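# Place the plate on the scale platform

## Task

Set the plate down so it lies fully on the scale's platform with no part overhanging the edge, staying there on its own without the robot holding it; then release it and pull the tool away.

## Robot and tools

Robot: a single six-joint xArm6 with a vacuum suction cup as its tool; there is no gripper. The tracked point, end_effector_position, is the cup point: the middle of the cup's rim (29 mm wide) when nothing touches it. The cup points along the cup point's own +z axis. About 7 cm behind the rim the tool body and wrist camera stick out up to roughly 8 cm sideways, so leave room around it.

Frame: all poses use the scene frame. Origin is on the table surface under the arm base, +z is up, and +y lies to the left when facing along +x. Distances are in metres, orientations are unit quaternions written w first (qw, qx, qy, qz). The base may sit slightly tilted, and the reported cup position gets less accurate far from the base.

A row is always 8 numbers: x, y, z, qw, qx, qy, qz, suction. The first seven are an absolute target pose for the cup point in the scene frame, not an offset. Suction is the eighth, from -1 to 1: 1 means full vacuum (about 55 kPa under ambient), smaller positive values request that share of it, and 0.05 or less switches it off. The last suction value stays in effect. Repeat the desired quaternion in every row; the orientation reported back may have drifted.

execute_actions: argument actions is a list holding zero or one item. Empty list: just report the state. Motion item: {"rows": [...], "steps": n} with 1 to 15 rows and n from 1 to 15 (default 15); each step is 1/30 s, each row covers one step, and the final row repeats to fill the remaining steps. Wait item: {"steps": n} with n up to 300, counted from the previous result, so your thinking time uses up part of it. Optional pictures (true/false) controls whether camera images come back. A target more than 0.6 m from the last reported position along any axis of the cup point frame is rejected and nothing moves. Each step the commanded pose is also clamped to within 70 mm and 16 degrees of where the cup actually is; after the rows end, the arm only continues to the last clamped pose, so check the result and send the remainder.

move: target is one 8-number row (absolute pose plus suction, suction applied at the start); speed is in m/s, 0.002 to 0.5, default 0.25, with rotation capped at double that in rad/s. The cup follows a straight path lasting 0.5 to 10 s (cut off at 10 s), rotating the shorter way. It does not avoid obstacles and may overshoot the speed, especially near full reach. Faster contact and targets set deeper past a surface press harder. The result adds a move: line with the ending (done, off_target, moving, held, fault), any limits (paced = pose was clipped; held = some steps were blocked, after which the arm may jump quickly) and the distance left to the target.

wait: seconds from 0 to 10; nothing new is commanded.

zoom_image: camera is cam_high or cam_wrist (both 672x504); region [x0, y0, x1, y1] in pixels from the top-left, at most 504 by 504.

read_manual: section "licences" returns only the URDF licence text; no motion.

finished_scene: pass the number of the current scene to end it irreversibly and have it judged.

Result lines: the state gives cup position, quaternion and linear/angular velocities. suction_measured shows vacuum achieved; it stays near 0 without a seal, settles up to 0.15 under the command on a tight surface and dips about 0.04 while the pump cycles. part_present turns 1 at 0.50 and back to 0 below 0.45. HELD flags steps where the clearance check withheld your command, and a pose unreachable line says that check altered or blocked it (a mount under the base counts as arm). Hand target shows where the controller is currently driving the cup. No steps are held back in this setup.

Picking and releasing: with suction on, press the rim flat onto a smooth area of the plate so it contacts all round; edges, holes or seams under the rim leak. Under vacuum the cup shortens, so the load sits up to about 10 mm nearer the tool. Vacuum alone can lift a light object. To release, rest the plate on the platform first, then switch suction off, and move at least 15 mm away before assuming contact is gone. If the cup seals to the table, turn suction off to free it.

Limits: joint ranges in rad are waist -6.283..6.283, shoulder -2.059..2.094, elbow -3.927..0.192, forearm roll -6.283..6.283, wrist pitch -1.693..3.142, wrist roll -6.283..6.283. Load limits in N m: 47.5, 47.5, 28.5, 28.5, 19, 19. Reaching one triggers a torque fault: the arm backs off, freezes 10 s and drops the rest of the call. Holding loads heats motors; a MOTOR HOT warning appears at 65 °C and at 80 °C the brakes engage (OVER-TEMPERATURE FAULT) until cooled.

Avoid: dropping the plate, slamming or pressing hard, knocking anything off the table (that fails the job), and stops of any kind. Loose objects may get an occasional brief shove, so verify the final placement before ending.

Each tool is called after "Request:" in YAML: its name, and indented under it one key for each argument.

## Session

Request:
execute_actions:
  actions: []

Scene clock: 0.00 s of 4900.00 s.
end_effector_position=(+0.4009, +0.0174, +0.3059) suction_measured=0.00 part_present=0 end_effector_quat_wxyz=(-0.004, -0.016, +1.000, -0.006) end_effector_velocity=(-0.000, +0.000, -0.000) end_effector_angular_velocity=(+0.000, +0.000, +0.001)
Joint positions: [ 0.002 -0.265 -0.928  0.001  1.196  2.357]
Joint velocities: [ 0.  0.  0.  0.  0. -0.]
Motor temperatures (°C, as the motors report them): [27 30 28 29 35 33]
Hand target: +0.401, +0.017, +0.306; -0.004, -0.016, +1.000, -0.006

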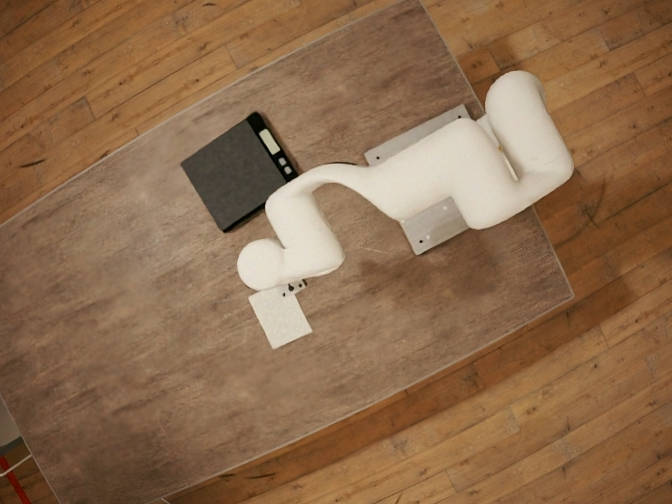

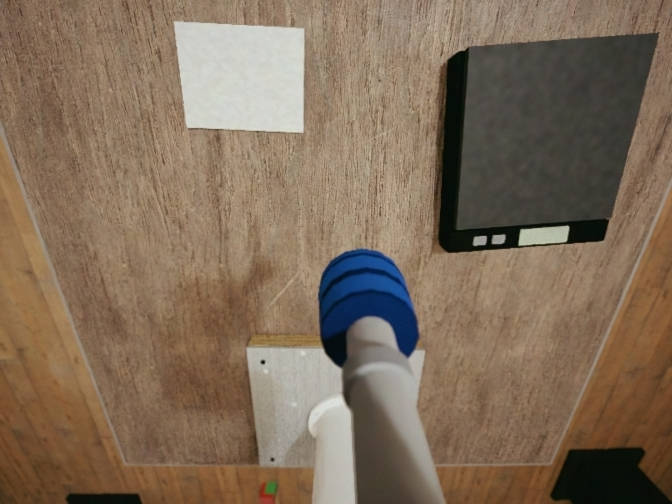

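Request:
zoom_image:
  camera: "cam_wrist"
  region: [160, 0, 330, 150]

Request:
zoom_image:
  camera: "cam_wrist"
  region: [420, 15, 672, 267]

Request:
zoom_image:
  camera: "cam_high"
  region: [160, 100, 360, 360]

Request:
zoom_image:
  camera: "cam_wrist"
  region: [230, 230, 480, 504]

Region (160, 0, 330, 150) of cam_wrist's 672x504 image, scaled by 2.965, with more detail than that image has; it fills the top 445 rows of this view, and the rest is white.

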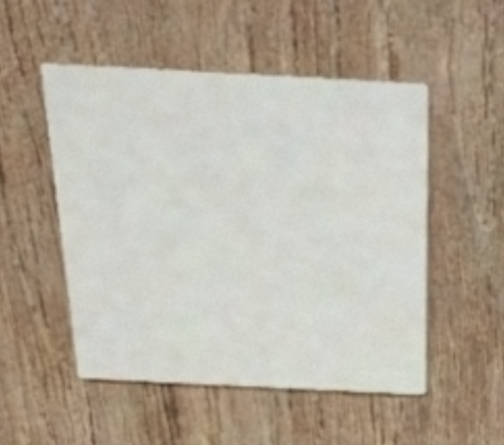

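Region (420, 15, 672, 267) of cam_wrist's 672x504 image, scaled by 2.000, with more detail than that image has.

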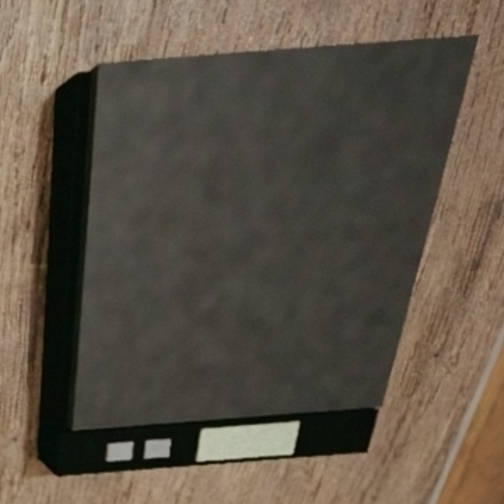

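Region (160, 100, 360, 360) of cam_high's 672x504 image, scaled by 1.938, with more detail than that image has; it fills the left 388 columns of this view, and the rest is white.

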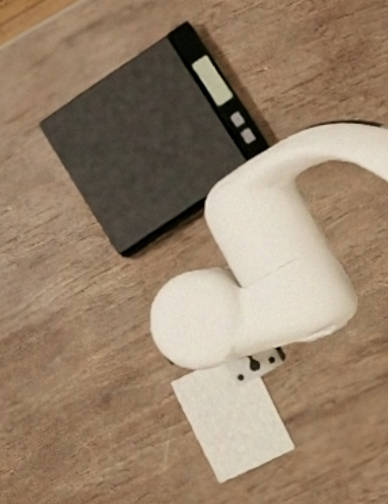

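Region (230, 230, 480, 504) of cam_wrist's 672x504 image, scaled by 1.839, with more detail than that image has; it fills the left 460 columns of this view, and the rest is white.

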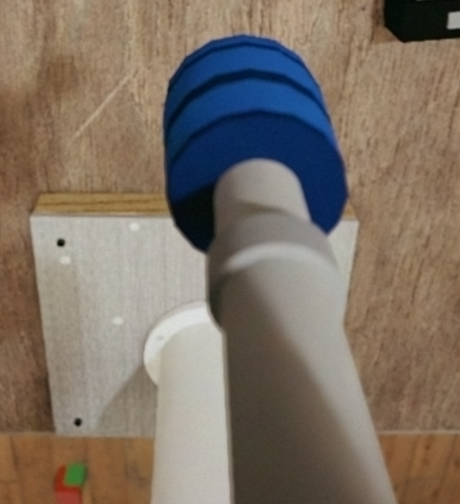

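Request:
zoom_image:
  camera: "cam_high"
  region: [240, 275, 320, 355]

Request:
zoom_image:
  camera: "cam_wrist"
  region: [250, 80, 320, 145]

Region (240, 275, 320, 355) of cam_high's 672x504 image, scaled by 6.300, with more detail than that image has.

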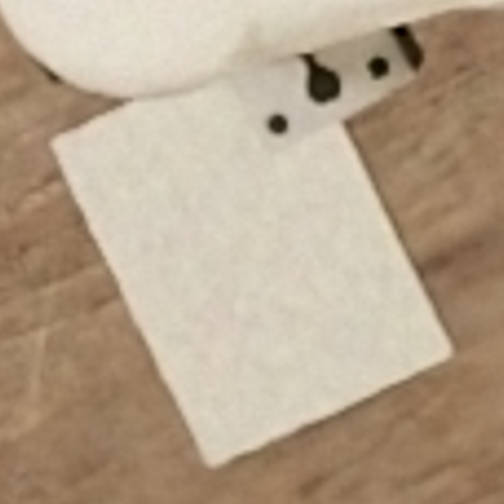

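Region (250, 80, 320, 145) of cam_wrist's 672x504 image, scaled by 7.200, with more detail than that image has; it fills the top 468 rows of this view, and the rest is white.

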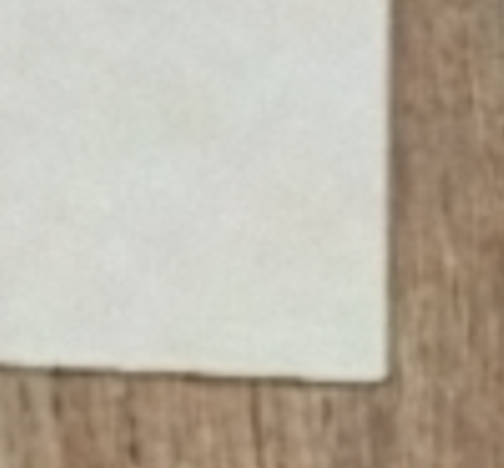

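Request:
execute_actions:
  actions: []

Scene clock: 45.60 s of 4900.00 s.
end_effector_position=(+0.4009, +0.0174, +0.3059) suction_measured=0.00 part_present=0 end_effector_quat_wxyz=(-0.004, -0.016, +1.000, -0.006) end_effector_velocity=(+0.000, -0.000, +0.000) end_effector_angular_velocity=(+0.000, -0.002, -0.002)
Joint positions: [ 0.002 -0.265 -0.928  0.001  1.196  2.357]
Joint velocities: [-0.001 -0.     0.     0.    -0.001  0.002]
Motor temperatures (°C, as the motors report them): [27 30 30 29 35 33]
Hand target: +0.401, +0.017, +0.306; -0.004, -0.016, +1.000, -0.006
Steps of this call (steps 1 to 90: nothing new was sent; then 42.60 s passed at rest). Readings (end_effector_position | what the end effector reports):
1: (+0.4009, +0.0174, +0.3059) | suction_measured=0.00 part_present=0
2: (+0.4009, +0.0174, +0.3059) | suction_measured=0.00 part_present=0
4: (+0.4009, +0.0174, +0.3059) | suction_measured=0.00 part_present=0
8: (+0.4009, +0.0174, +0.3059) | suction_measured=0.00 part_present=0
90: the state above

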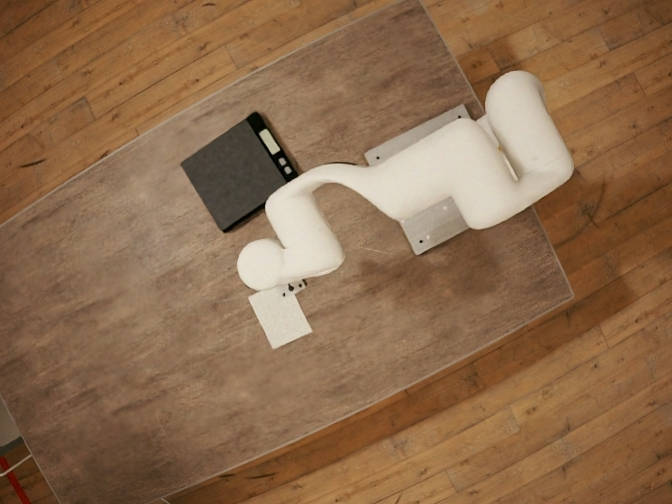

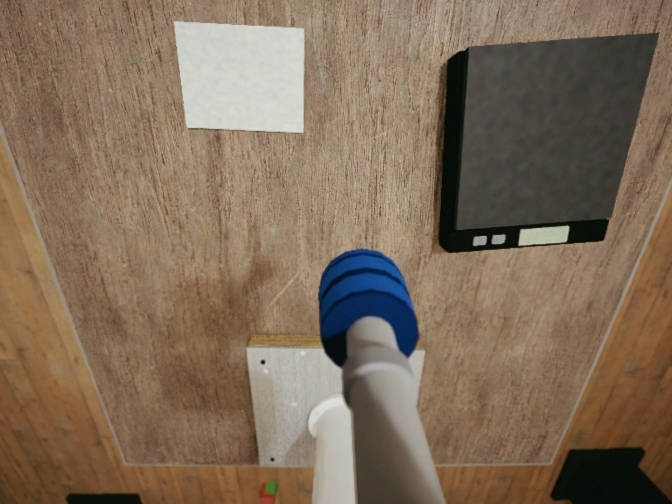

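Request:
move:
  target: [0.518, 0.139, 0.025, 0, 0, 1, 0, -1]
  speed: 0.35

Request:
move:
  target: [0.518, 0.139, 0.003, 0, 0, 1, 0, 1]
  speed: 0.04

Request:
wait:
  seconds: 0.4

Scene clock: 50.90 s of 4900.00 s.
end_effector_position=(+0.5180, +0.1389, +0.0257) suction_measured=0.00 part_present=0 end_effector_quat_wxyz=(+0.001, +0.000, +1.000, -0.000) end_effector_velocity=(-0.002, -0.001, -0.005) end_effector_angular_velocity=(-0.003, +0.010, +0.001)
Joint positions: [ 0.229  0.613 -1.185  0.02   0.562  2.6  ]
Joint velocities: [-0.     0.011 -0.002 -0.     0.003 -0.001]
Motor temperatures (°C, as the motors report them): [27 30 30 29 35 33]
Hand target: +0.518, +0.139, +0.025; -0.000, +0.000, +1.000, -0.001
Off the commanded pose: 0.001 m, 0 deg.
After step 90, 0.73 s passed at rest.
move: done

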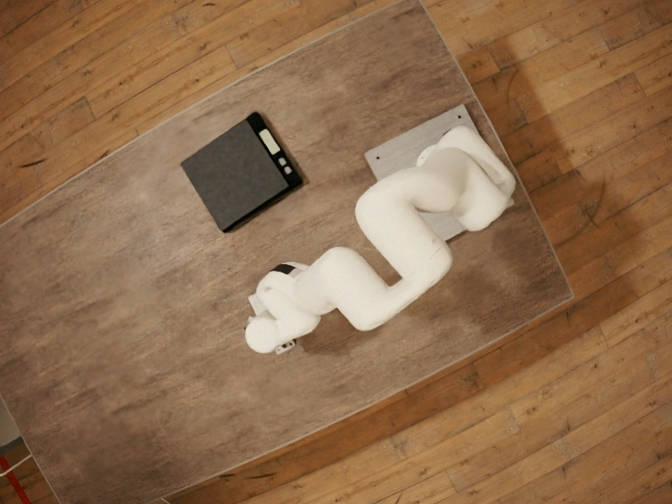

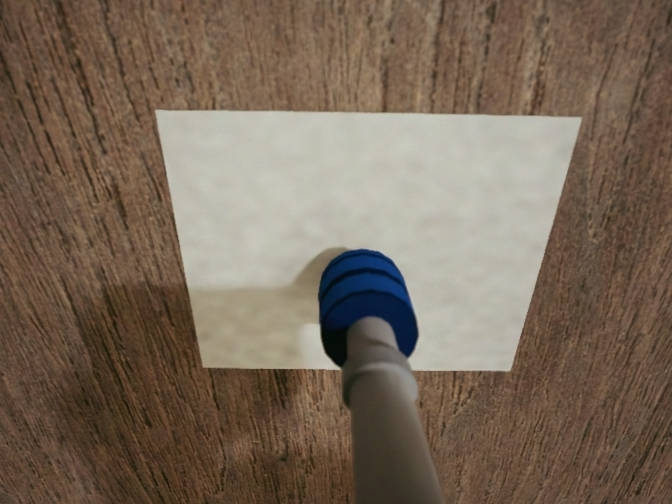

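Scene clock: 51.80 s of 4900.00 s.
end_effector_position=(+0.5180, +0.1390, +0.0031) suction_measured=0.39 part_present=0 end_effector_quat_wxyz=(+0.000, +0.000, +1.000, -0.000) end_effector_velocity=(+0.002, +0.001, +0.002) end_effector_angular_velocity=(+0.002, -0.006, -0.001)
Joint positions: [ 0.229  0.67  -1.199  0.024  0.52   2.596]
Joint velocities: [ 0.    -0.001 -0.004  0.    -0.002  0.001]
Motor temperatures (°C, as the motors report them): [27 30 30 29 35 33]
Hand target: +0.518, +0.139, +0.003; +0.000, +0.000, +1.000, -0.000
Off the commanded pose: 0.000 m, 0 deg.
move: done

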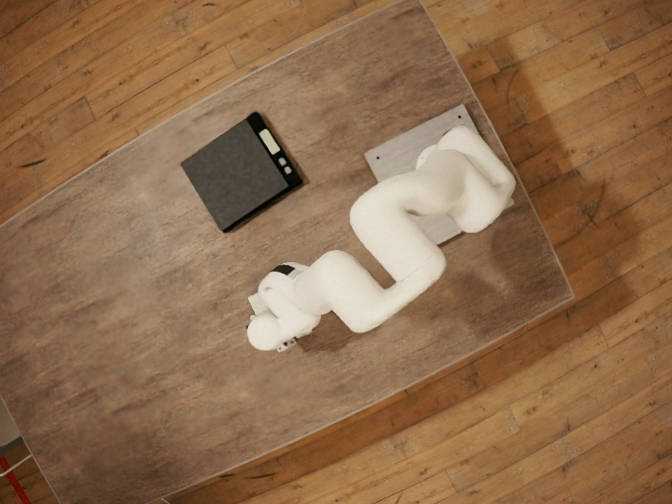

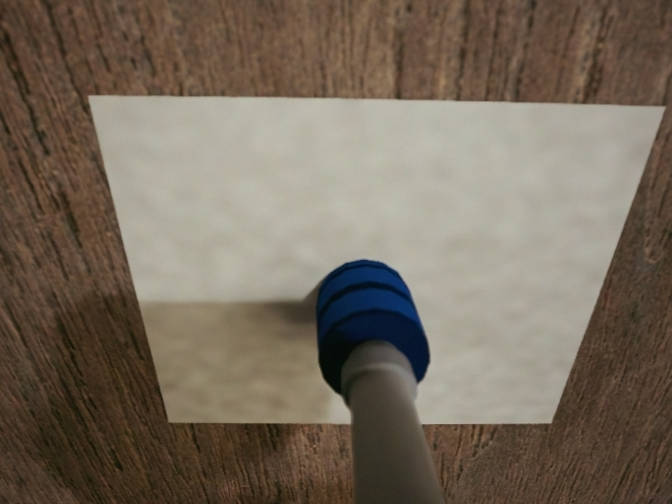

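Scene clock: 52.20 s of 4900.00 s.
end_effector_position=(+0.5180, +0.1390, +0.0030) suction_measured=0.89 part_present=1 end_effector_quat_wxyz=(+0.000, +0.000, +1.000, -0.000) end_effector_velocity=(-0.000, +0.000, -0.000) end_effector_angular_velocity=(+0.000, -0.000, +0.002)
Joint positions: [ 0.229  0.67  -1.199  0.024  0.52   2.596]
Joint velocities: [ 0.001  0.    -0.    -0.    -0.    -0.001]
Motor temperatures (°C, as the motors report them): [27 30 30 29 35 33]
Hand target: +0.518, +0.139, +0.003; +0.000, +0.000, +1.000, -0.000
Off the commanded pose: 0.000 m, 0 deg.
Steps of this call (steps 1 to 12: nothing new was sent). Readings (end_effector_position | what the end effector reports):
1: (+0.5181, +0.1390, +0.0031) | suction_measured=0.43 part_present=0
2: (+0.5181, +0.1390, +0.0031) | suction_measured=0.49 part_present=0
4: (+0.5181, +0.1390, +0.0031) | suction_measured=0.61 part_present=1
8: (+0.5180, +0.1390, +0.0030) | suction_measured=0.78 part_present=1
12: the state above

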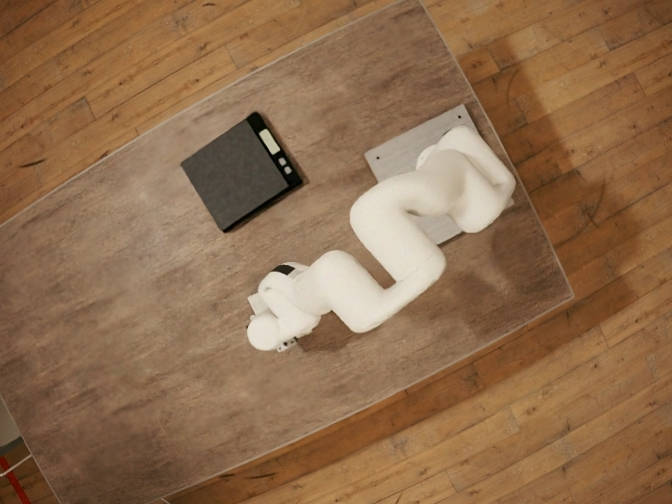

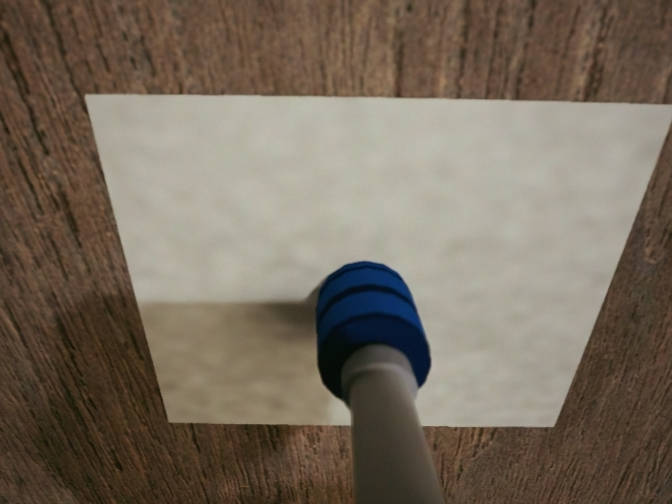

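Request:
execute_actions:
  actions:
    - {"rows": [[0.5180,0.1390,0.0030,0,0,1,0,1],[0.5180,0.1389,0.0032,0,0,1,0,1],[0.5179,0.1386,0.0035,0,-0.0001,1,0,1],[0.5178,0.1380,0.0042,0,-0.0002,1,0,1],[0.5177,0.1372,0.0052,0,-0.0003,1,0,1],[0.5175,0.1360,0.0066,0,-0.0005,1,0,1],[0.5172,0.1343,0.0085,0,-0.0008,1,0,1],[0.5169,0.1322,0.0107,0,-0.0012,1,0,1],[0.5165,0.1295,0.0133,0,-0.0016,1,0,1],[0.5159,0.1264,0.0162,0,-0.0022,1,0,1],[0.5153,0.1227,0.0195,0,-0.0028,1,0,1],[0.5146,0.1184,0.0230,0,-0.0035,1,0,1],[0.5139,0.1135,0.0267,0,-0.0044,1,0,1],[0.5130,0.1081,0.0306,0,-0.0053,1,0,1],[0.5120,0.1021,0.0345,0,-0.0063,1,0,1]], "steps": 15}
  pictures: false

Request:
execute_actions:
  actions:
    - {"rows": [[0.5109,0.0956,0.0384,0,-0.0074,1,0,1],[0.5098,0.0885,0.0423,0,-0.0086,1,0,1],[0.5085,0.0809,0.0460,0,-0.0099,1,0,1],[0.5072,0.0728,0.0495,0,-0.0113,0.9999,0,1],[0.5058,0.0643,0.0528,0,-0.0128,0.9999,0,1],[0.5044,0.0553,0.0557,0,-0.0143,0.9999,0,1],[0.5028,0.0459,0.0583,0,-0.0160,0.9999,0,1],[0.5012,0.0361,0.0605,0,-0.0176,0.9998,0,1],[0.4996,0.0260,0.0624,0,-0.0194,0.9998,0,1],[0.4979,0.0156,0.0638,0,-0.0211,0.9998,0,1],[0.4962,0.0050,0.0648,0,-0.0230,0.9997,0,1],[0.4944,-0.0058,0.0655,0,-0.0248,0.9997,0,1],[0.4926,-0.0168,0.0658,0,-0.0267,0.9996,0,1],[0.4908,-0.0279,0.0660,0,-0.0286,0.9996,0,1],[0.4890,-0.0390,0.0660,0,-0.0305,0.9995,0,1]], "steps": 15}
  pictures: false

Request:
execute_actions:
  actions:
    - {"rows": [[0.4872,-0.0501,0.0660,0,-0.0324,0.9995,0,1],[0.4854,-0.0612,0.0659,0,-0.0343,0.9994,0,1],[0.4836,-0.0722,0.0658,0,-0.0362,0.9993,0,1],[0.4818,-0.0830,0.0656,0,-0.0380,0.9993,0,1],[0.4801,-0.0936,0.0653,0,-0.0399,0.9992,0,1],[0.4784,-0.1040,0.0648,0,-0.0416,0.9991,0,1],[0.4768,-0.1141,0.0642,0,-0.0434,0.9991,0,1],[0.4752,-0.1239,0.0634,0,-0.0450,0.9990,0,1],[0.4736,-0.1333,0.0626,0,-0.0467,0.9989,0,1],[0.4722,-0.1423,0.0616,0,-0.0482,0.9988,0,1],[0.4708,-0.1508,0.0605,0,-0.0497,0.9988,0,1],[0.4695,-0.1589,0.0593,0,-0.0511,0.9987,0,1],[0.4682,-0.1665,0.0581,0,-0.0524,0.9986,0,1],[0.4671,-0.1736,0.0568,0,-0.0536,0.9986,0,1],[0.4660,-0.1801,0.0555,0,-0.0547,0.9985,0,1]], "steps": 15}
  pictures: false

Request:
execute_actions:
  actions:
    - {"rows": [[0.4650,-0.1861,0.0542,0,-0.0557,0.9984,0,1],[0.4641,-0.1915,0.0529,0,-0.0566,0.9984,0,1],[0.4634,-0.1964,0.0517,0,-0.0575,0.9983,0,1],[0.4627,-0.2007,0.0505,0,-0.0582,0.9983,0,1],[0.4621,-0.2044,0.0494,0,-0.0588,0.9983,0,1],[0.4615,-0.2075,0.0484,0,-0.0594,0.9982,0,1],[0.4611,-0.2102,0.0476,0,-0.0598,0.9982,0,1],[0.4608,-0.2123,0.0468,0,-0.0602,0.9982,0,1],[0.4605,-0.2140,0.0462,0,-0.0605,0.9982,0,1],[0.4603,-0.2152,0.0457,0,-0.0607,0.9982,0,1],[0.4602,-0.2160,0.0454,0,-0.0608,0.9981,0,1],[0.4601,-0.2166,0.0452,0,-0.0609,0.9981,0,1],[0.4600,-0.2169,0.0451,0,-0.0610,0.9981,0,1],[0.4600,-0.2170,0.0450,0,-0.0610,0.9981,0,1],[0.4600,-0.2170,0.0450,0,-0.0610,0.9981,0,1]], "steps": 15}
  pictures: false

Request:
execute_actions:
  actions:
    - {"steps": 6}

Scene clock: 112.70 s of 4900.00 s.
end_effector_position=(+0.5152, +0.1199, +0.0211) suction_measured=1.00 part_present=1 end_effector_quat_wxyz=(-0.000, -0.003, +1.000, -0.000) end_effector_velocity=(-0.016, -0.123, +0.097) end_effector_angular_velocity=(-0.004, -0.004, +0.039)
Joint positions: [ 0.195  0.608 -1.156  0.023  0.539  2.557]
Joint velocities: [-0.222 -0.343  0.243 -0.009  0.099 -0.251]
Motor temperatures (°C, as the motors report them): [27 30 29 29 35 33]
Hand target: +0.512, +0.103, +0.033; -0.000, -0.006, +1.000, -0.001
Off the commanded pose: 0.023 m, 0 deg.
Steps of this call (steps 1 to 1800: nothing new was sent; steps 1801 to 1815: all 15 steps of this action). Readings (end_effector_position | what the end effector reports):
1801: (+0.5180, +0.1390, +0.0030) | suction_measured=0.99 part_present=1
1802: (+0.5180, +0.1390, +0.0030) | suction_measured=0.99 part_present=1
1804: (+0.5179, +0.1389, +0.0031) | suction_measured=0.98 part_present=1
1808: (+0.5174, +0.1370, +0.0052) | suction_measured=0.96 part_present=1
1815: the state above

Scene clock: 113.20 s of 4900.00 s.
end_effector_position=(+0.4961, +0.0048, +0.0623) suction_measured=1.00 part_present=1 end_effector_quat_wxyz=(-0.001, -0.021, +1.000, -0.003) end_effector_velocity=(-0.058, -0.310, +0.027) end_effector_angular_velocity=(-0.016, +0.009, +0.096)
Joint positions: [-0.024  0.431 -1.007  0.013  0.571  2.31 ]
Joint velocities: [-0.622 -0.202  0.243 -0.023 -0.028 -0.699]
Motor temperatures (°C, as the motors report them): [27 30 29 29 35 33]
Hand target: +0.488, -0.035, +0.065; -0.001, -0.028, +1.000, -0.004
Off the commanded pose: 0.045 m, 1 deg.
Steps of this call (steps 1 to 15: all 15 steps of this action). Readings (end_effector_position | what the end effector reports):
1: (+0.5146, +0.1155, +0.0244) | suction_measured=0.99 part_present=1
2: (+0.5139, +0.1106, +0.0278) | suction_measured=0.99 part_present=1
4: (+0.5122, +0.0991, +0.0350) | suction_measured=0.99 part_present=1
8: (+0.5077, +0.0703, +0.0484) | suction_measured=0.98 part_present=1
15: the state above

Scene clock: 113.70 s of 4900.00 s.
end_effector_position=(+0.4689, -0.1495, +0.0606) suction_measured=0.98 part_present=1 end_effector_quat_wxyz=(-0.001, -0.047, +0.999, -0.004) end_effector_velocity=(-0.040, -0.255, -0.032) end_effector_angular_velocity=(+0.018, -0.003, +0.093)
Joint positions: [-0.342  0.432 -0.992  0.013  0.556  1.94 ]
Joint velocities: [-0.521  0.188 -0.172  0.039 -0.011 -0.646]
Motor temperatures (°C, as the motors report them): [27 30 29 29 35 33]
Hand target: +0.464, -0.178, +0.056; -0.000, -0.053, +0.999, -0.003
Off the commanded pose: 0.031 m, 1 deg.
Steps of this call (steps 1 to 15: all 15 steps of this action). Readings (end_effector_position | what the end effector reports):
1: (+0.4941, -0.0056, +0.0631) | suction_measured=1.00 part_present=1
2: (+0.4921, -0.0163, +0.0636) | suction_measured=1.00 part_present=1
4: (+0.4880, -0.0379, +0.0643) | suction_measured=0.99 part_present=1
8: (+0.4801, -0.0812, +0.0646) | suction_measured=0.98 part_present=1
15: the state above

Scene clock: 114.20 s of 4900.00 s.
end_effector_position=(+0.4602, -0.2153, +0.0455) suction_measured=0.96 part_present=1 end_effector_quat_wxyz=(-0.000, -0.061, +0.998, -0.000) end_effector_velocity=(-0.000, -0.020, -0.007) end_effector_angular_velocity=(+0.005, -0.002, +0.010)
Joint positions: [-0.473  0.513 -1.066  0.029  0.554  1.769]
Joint velocities: [-0.036  0.037 -0.037  0.01   0.001 -0.055]
Motor temperatures (°C, as the motors report them): [27 30 29 29 35 33]
Hand target: +0.460, -0.217, +0.045; +0.000, -0.061, +0.998, +0.000
Off the commanded pose: 0.002 m, 0 deg.
Steps of this call (steps 1 to 15: all 15 steps of this action). Readings (end_effector_position | what the end effector reports):
1: (+0.4676, -0.1577, +0.0595) | suction_measured=0.99 part_present=1
2: (+0.4664, -0.1655, +0.0583) | suction_measured=0.99 part_present=1
4: (+0.4643, -0.1795, +0.0557) | suction_measured=1.00 part_present=1
8: (+0.4615, -0.2004, +0.0505) | suction_measured=0.99 part_present=1
15: the state above

Scene clock: 114.40 s of 4900.00 s.
end_effector_position=(+0.4603, -0.2167, +0.0452) suction_measured=1.00 part_present=1 end_effector_quat_wxyz=(+0.000, -0.061, +0.998, +0.000) end_effector_velocity=(-0.000, -0.002, -0.000) end_effector_angular_velocity=(-0.000, -0.001, +0.001)
Joint positions: [-0.475  0.515 -1.069  0.029  0.554  1.765]
Joint velocities: [-0.003  0.002 -0.002  0.    -0.    -0.004]
Motor temperatures (°C, as the motors report them): [27 30 29 29 35 33]
Hand target: +0.460, -0.217, +0.045; +0.000, -0.061, +0.998, +0.000
Off the commanded pose: 0.000 m, 0 deg.
Steps of this call (steps 1 to 6: nothing new was sent). Readings (end_effector_position | what the end effector reports):
1: (+0.4602, -0.2159, +0.0453) | suction_measured=0.96 part_present=1
2: (+0.4603, -0.2162, +0.0452) | suction_measured=0.98 part_present=1
4: (+0.4603, -0.2165, +0.0452) | suction_measured=0.99 part_present=1
6: the state above

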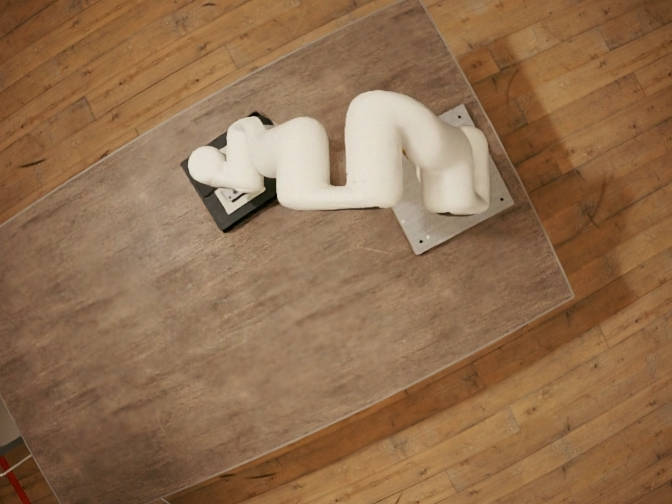

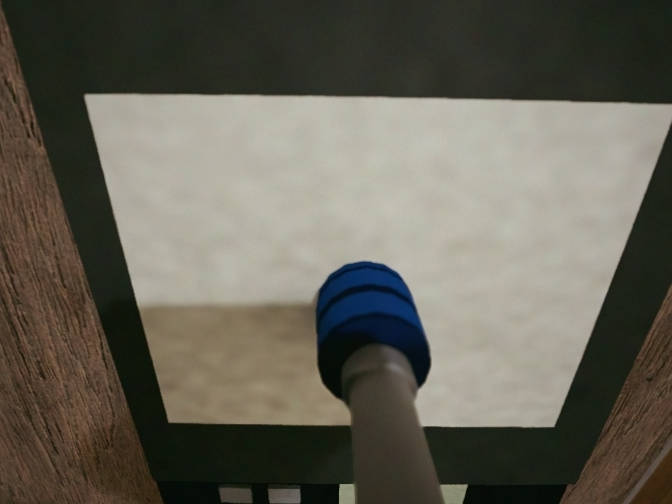

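The plate is centered over the platform. Measuring the remaining gap.

Request:
zoom_image:
  camera: "cam_wrist"
  region: [110, 404, 260, 504]

Request:
zoom_image:
  camera: "cam_wrist"
  region: [480, 404, 630, 504]

Request:
zoom_image:
  camera: "cam_wrist"
  region: [0, 240, 336, 360]

Request:
zoom_image:
  camera: "cam_wrist"
  region: [504, 240, 672, 360]

Region (110, 404, 260, 504) of cam_wrist's 672x504 image, scaled by 3.360, with more detail than that image has.

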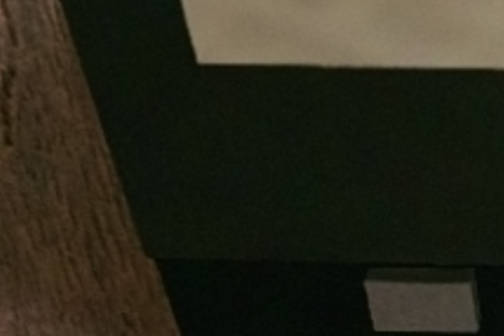

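Region (480, 404, 630, 504) of cam_wrist's 672x504 image, scaled by 3.360, with more detail than that image has.

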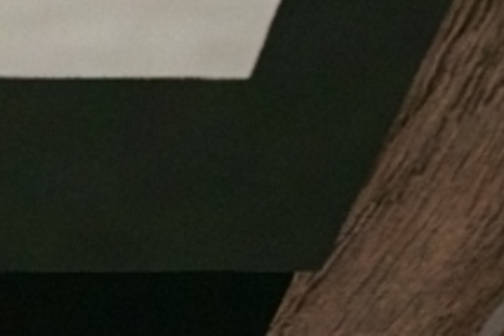

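Region (0, 240, 336, 360) of cam_wrist's 672x504 image, scaled by 1.500, with more detail than that image has; it fills the top 180 rows of this view, and the rest is white.

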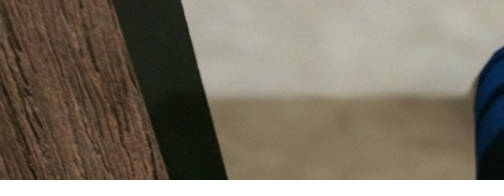

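Region (504, 240, 672, 360) of cam_wrist's 672x504 image, scaled by 3.000, with more detail than that image has; it fills the top 360 rows of this view, and the rest is white.

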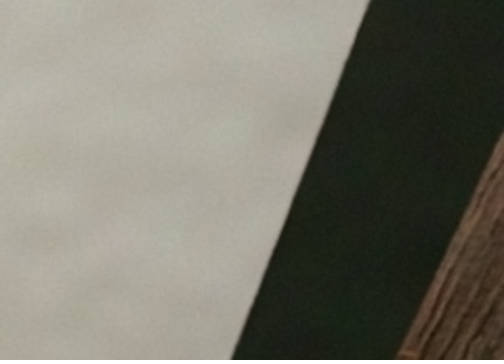

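Request:
execute_actions:
  actions:
    - {"rows": [[0.46,-0.217,0.0448,0,-0.061,0.9981,0,1],[0.46,-0.217,0.0445,0,-0.061,0.9981,0,1],[0.46,-0.217,0.0442,0,-0.061,0.9981,0,1],[0.46,-0.217,0.0439,0,-0.061,0.9981,0,1],[0.46,-0.217,0.0436,0,-0.061,0.9981,0,1],[0.46,-0.217,0.0433,0,-0.061,0.9981,0,1],[0.46,-0.217,0.0430,0,-0.061,0.9981,0,1],[0.46,-0.217,0.0427,0,-0.061,0.9981,0,1],[0.46,-0.217,0.0424,0,-0.061,0.9981,0,1],[0.46,-0.217,0.0422,0,-0.061,0.9981,0,1]], "steps": 14}
  pictures: false

Request:
execute_actions:
  actions:
    - {"rows": [[0.46,-0.217,0.0422,0,-0.061,0.9981,0,-1]], "steps": 7}
  pictures: false

Request:
move:
  target: [0.46, -0.217, 0.2, 0, -0.061, 0.9981, 0, -1]
  speed: 0.3

Scene clock: 136.97 s of 4900.00 s.
end_effector_position=(+0.4599, -0.2170, +0.0422) suction_measured=0.96 part_present=1 end_effector_quat_wxyz=(-0.000, -0.061, +0.998, +0.000) end_effector_velocity=(+0.000, +0.000, -0.002) end_effector_angular_velocity=(-0.000, -0.001, -0.001)
Joint positions: [-0.476  0.522 -1.069  0.029  0.548  1.765]
Joint velocities: [ 0.001  0.005 -0.001  0.    -0.005  0.001]
Motor temperatures (°C, as the motors report them): [27 30 29 29 35 33]
Hand target: +0.460, -0.217, +0.042; -0.000, -0.061, +0.998, -0.000
Off the commanded pose: 0.000 m, 0 deg.
Steps of this call (steps 1 to 663: nothing new was sent; steps 664 to 677: all 14 steps of this action). Readings (end_effector_position | what the end effector reports):
664: (+0.4602, -0.2169, +0.0450) | suction_measured=1.00 part_present=1
665: (+0.4602, -0.2170, +0.0450) | suction_measured=1.00 part_present=1
667: (+0.4601, -0.2170, +0.0448) | suction_measured=1.00 part_present=1
671: (+0.4600, -0.2170, +0.0437) | suction_measured=0.99 part_present=1
677: the state above

Scene clock: 137.20 s of 4900.00 s.
end_effector_position=(+0.4610, -0.2175, +0.0434) suction_measured=0.00 part_present=0 end_effector_quat_wxyz=(+0.001, -0.061, +0.998, -0.001) end_effector_velocity=(-0.003, +0.001, -0.005) end_effector_angular_velocity=(+0.005, +0.009, +0.000)
Joint positions: [-0.476  0.521 -1.071  0.029  0.548  1.765]
Joint velocities: [ 0.     0.008  0.004  0.    -0.001 -0.001]
Motor temperatures (°C, as the motors report them): [27 30 29 29 35 33]
Hand target: +0.460, -0.217, +0.042; -0.000, -0.061, +0.998, +0.000
Off the commanded pose: 0.002 m, 0 deg.
Steps of this call (steps 1 to 7: all 7 steps of this action). Readings (end_effector_position | what the end effector reports):
1: (+0.4599, -0.2170, +0.0422) | suction_measured=0.18 part_present=0
2: (+0.4603, -0.2171, +0.0426) | suction_measured=0.00 part_present=0
4: (+0.4612, -0.2176, +0.0437) | suction_measured=0.00 part_present=0
7: the state above

Scene clock: 138.50 s of 4900.00 s.
end_effector_position=(+0.4596, -0.2167, +0.1990) suction_measured=0.00 part_present=0 end_effector_quat_wxyz=(-0.001, -0.061, +0.998, +0.001) end_effector_velocity=(+0.004, -0.002, +0.008) end_effector_angular_velocity=(-0.007, -0.014, +0.000)
Joint positions: [-0.482  0.21  -1.141  0.019  0.934  1.772]
Joint velocities: [-0.    -0.009 -0.009 -0.     0.002  0.   ]
Motor temperatures (°C, as the motors report them): [27 30 29 29 35 33]
Hand target: +0.460, -0.217, +0.200; +0.000, -0.061, +0.998, +0.000
Off the commanded pose: 0.001 m, 0 deg.
move: done

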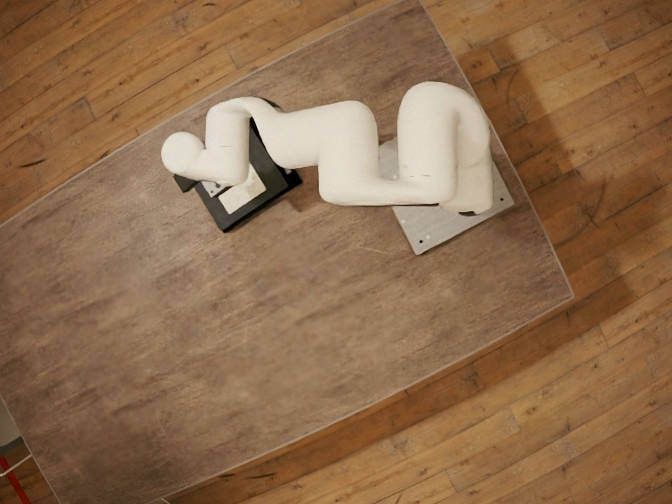

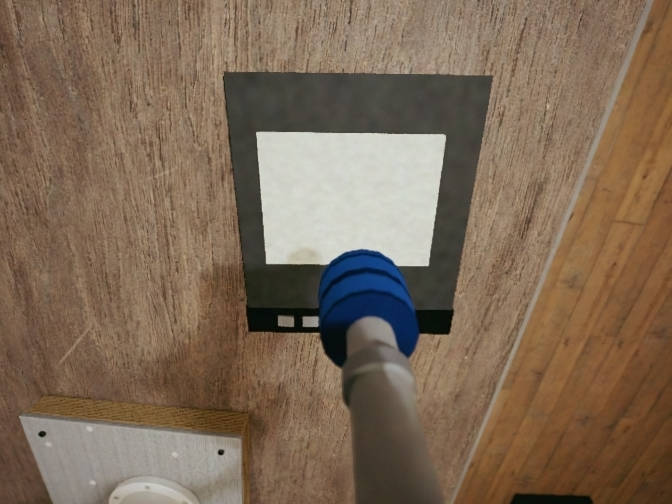

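The plate rests centered on the platform and the tool is clear.

Request:
finished_scene:
  scene: 2

The scene is finished: the task was done.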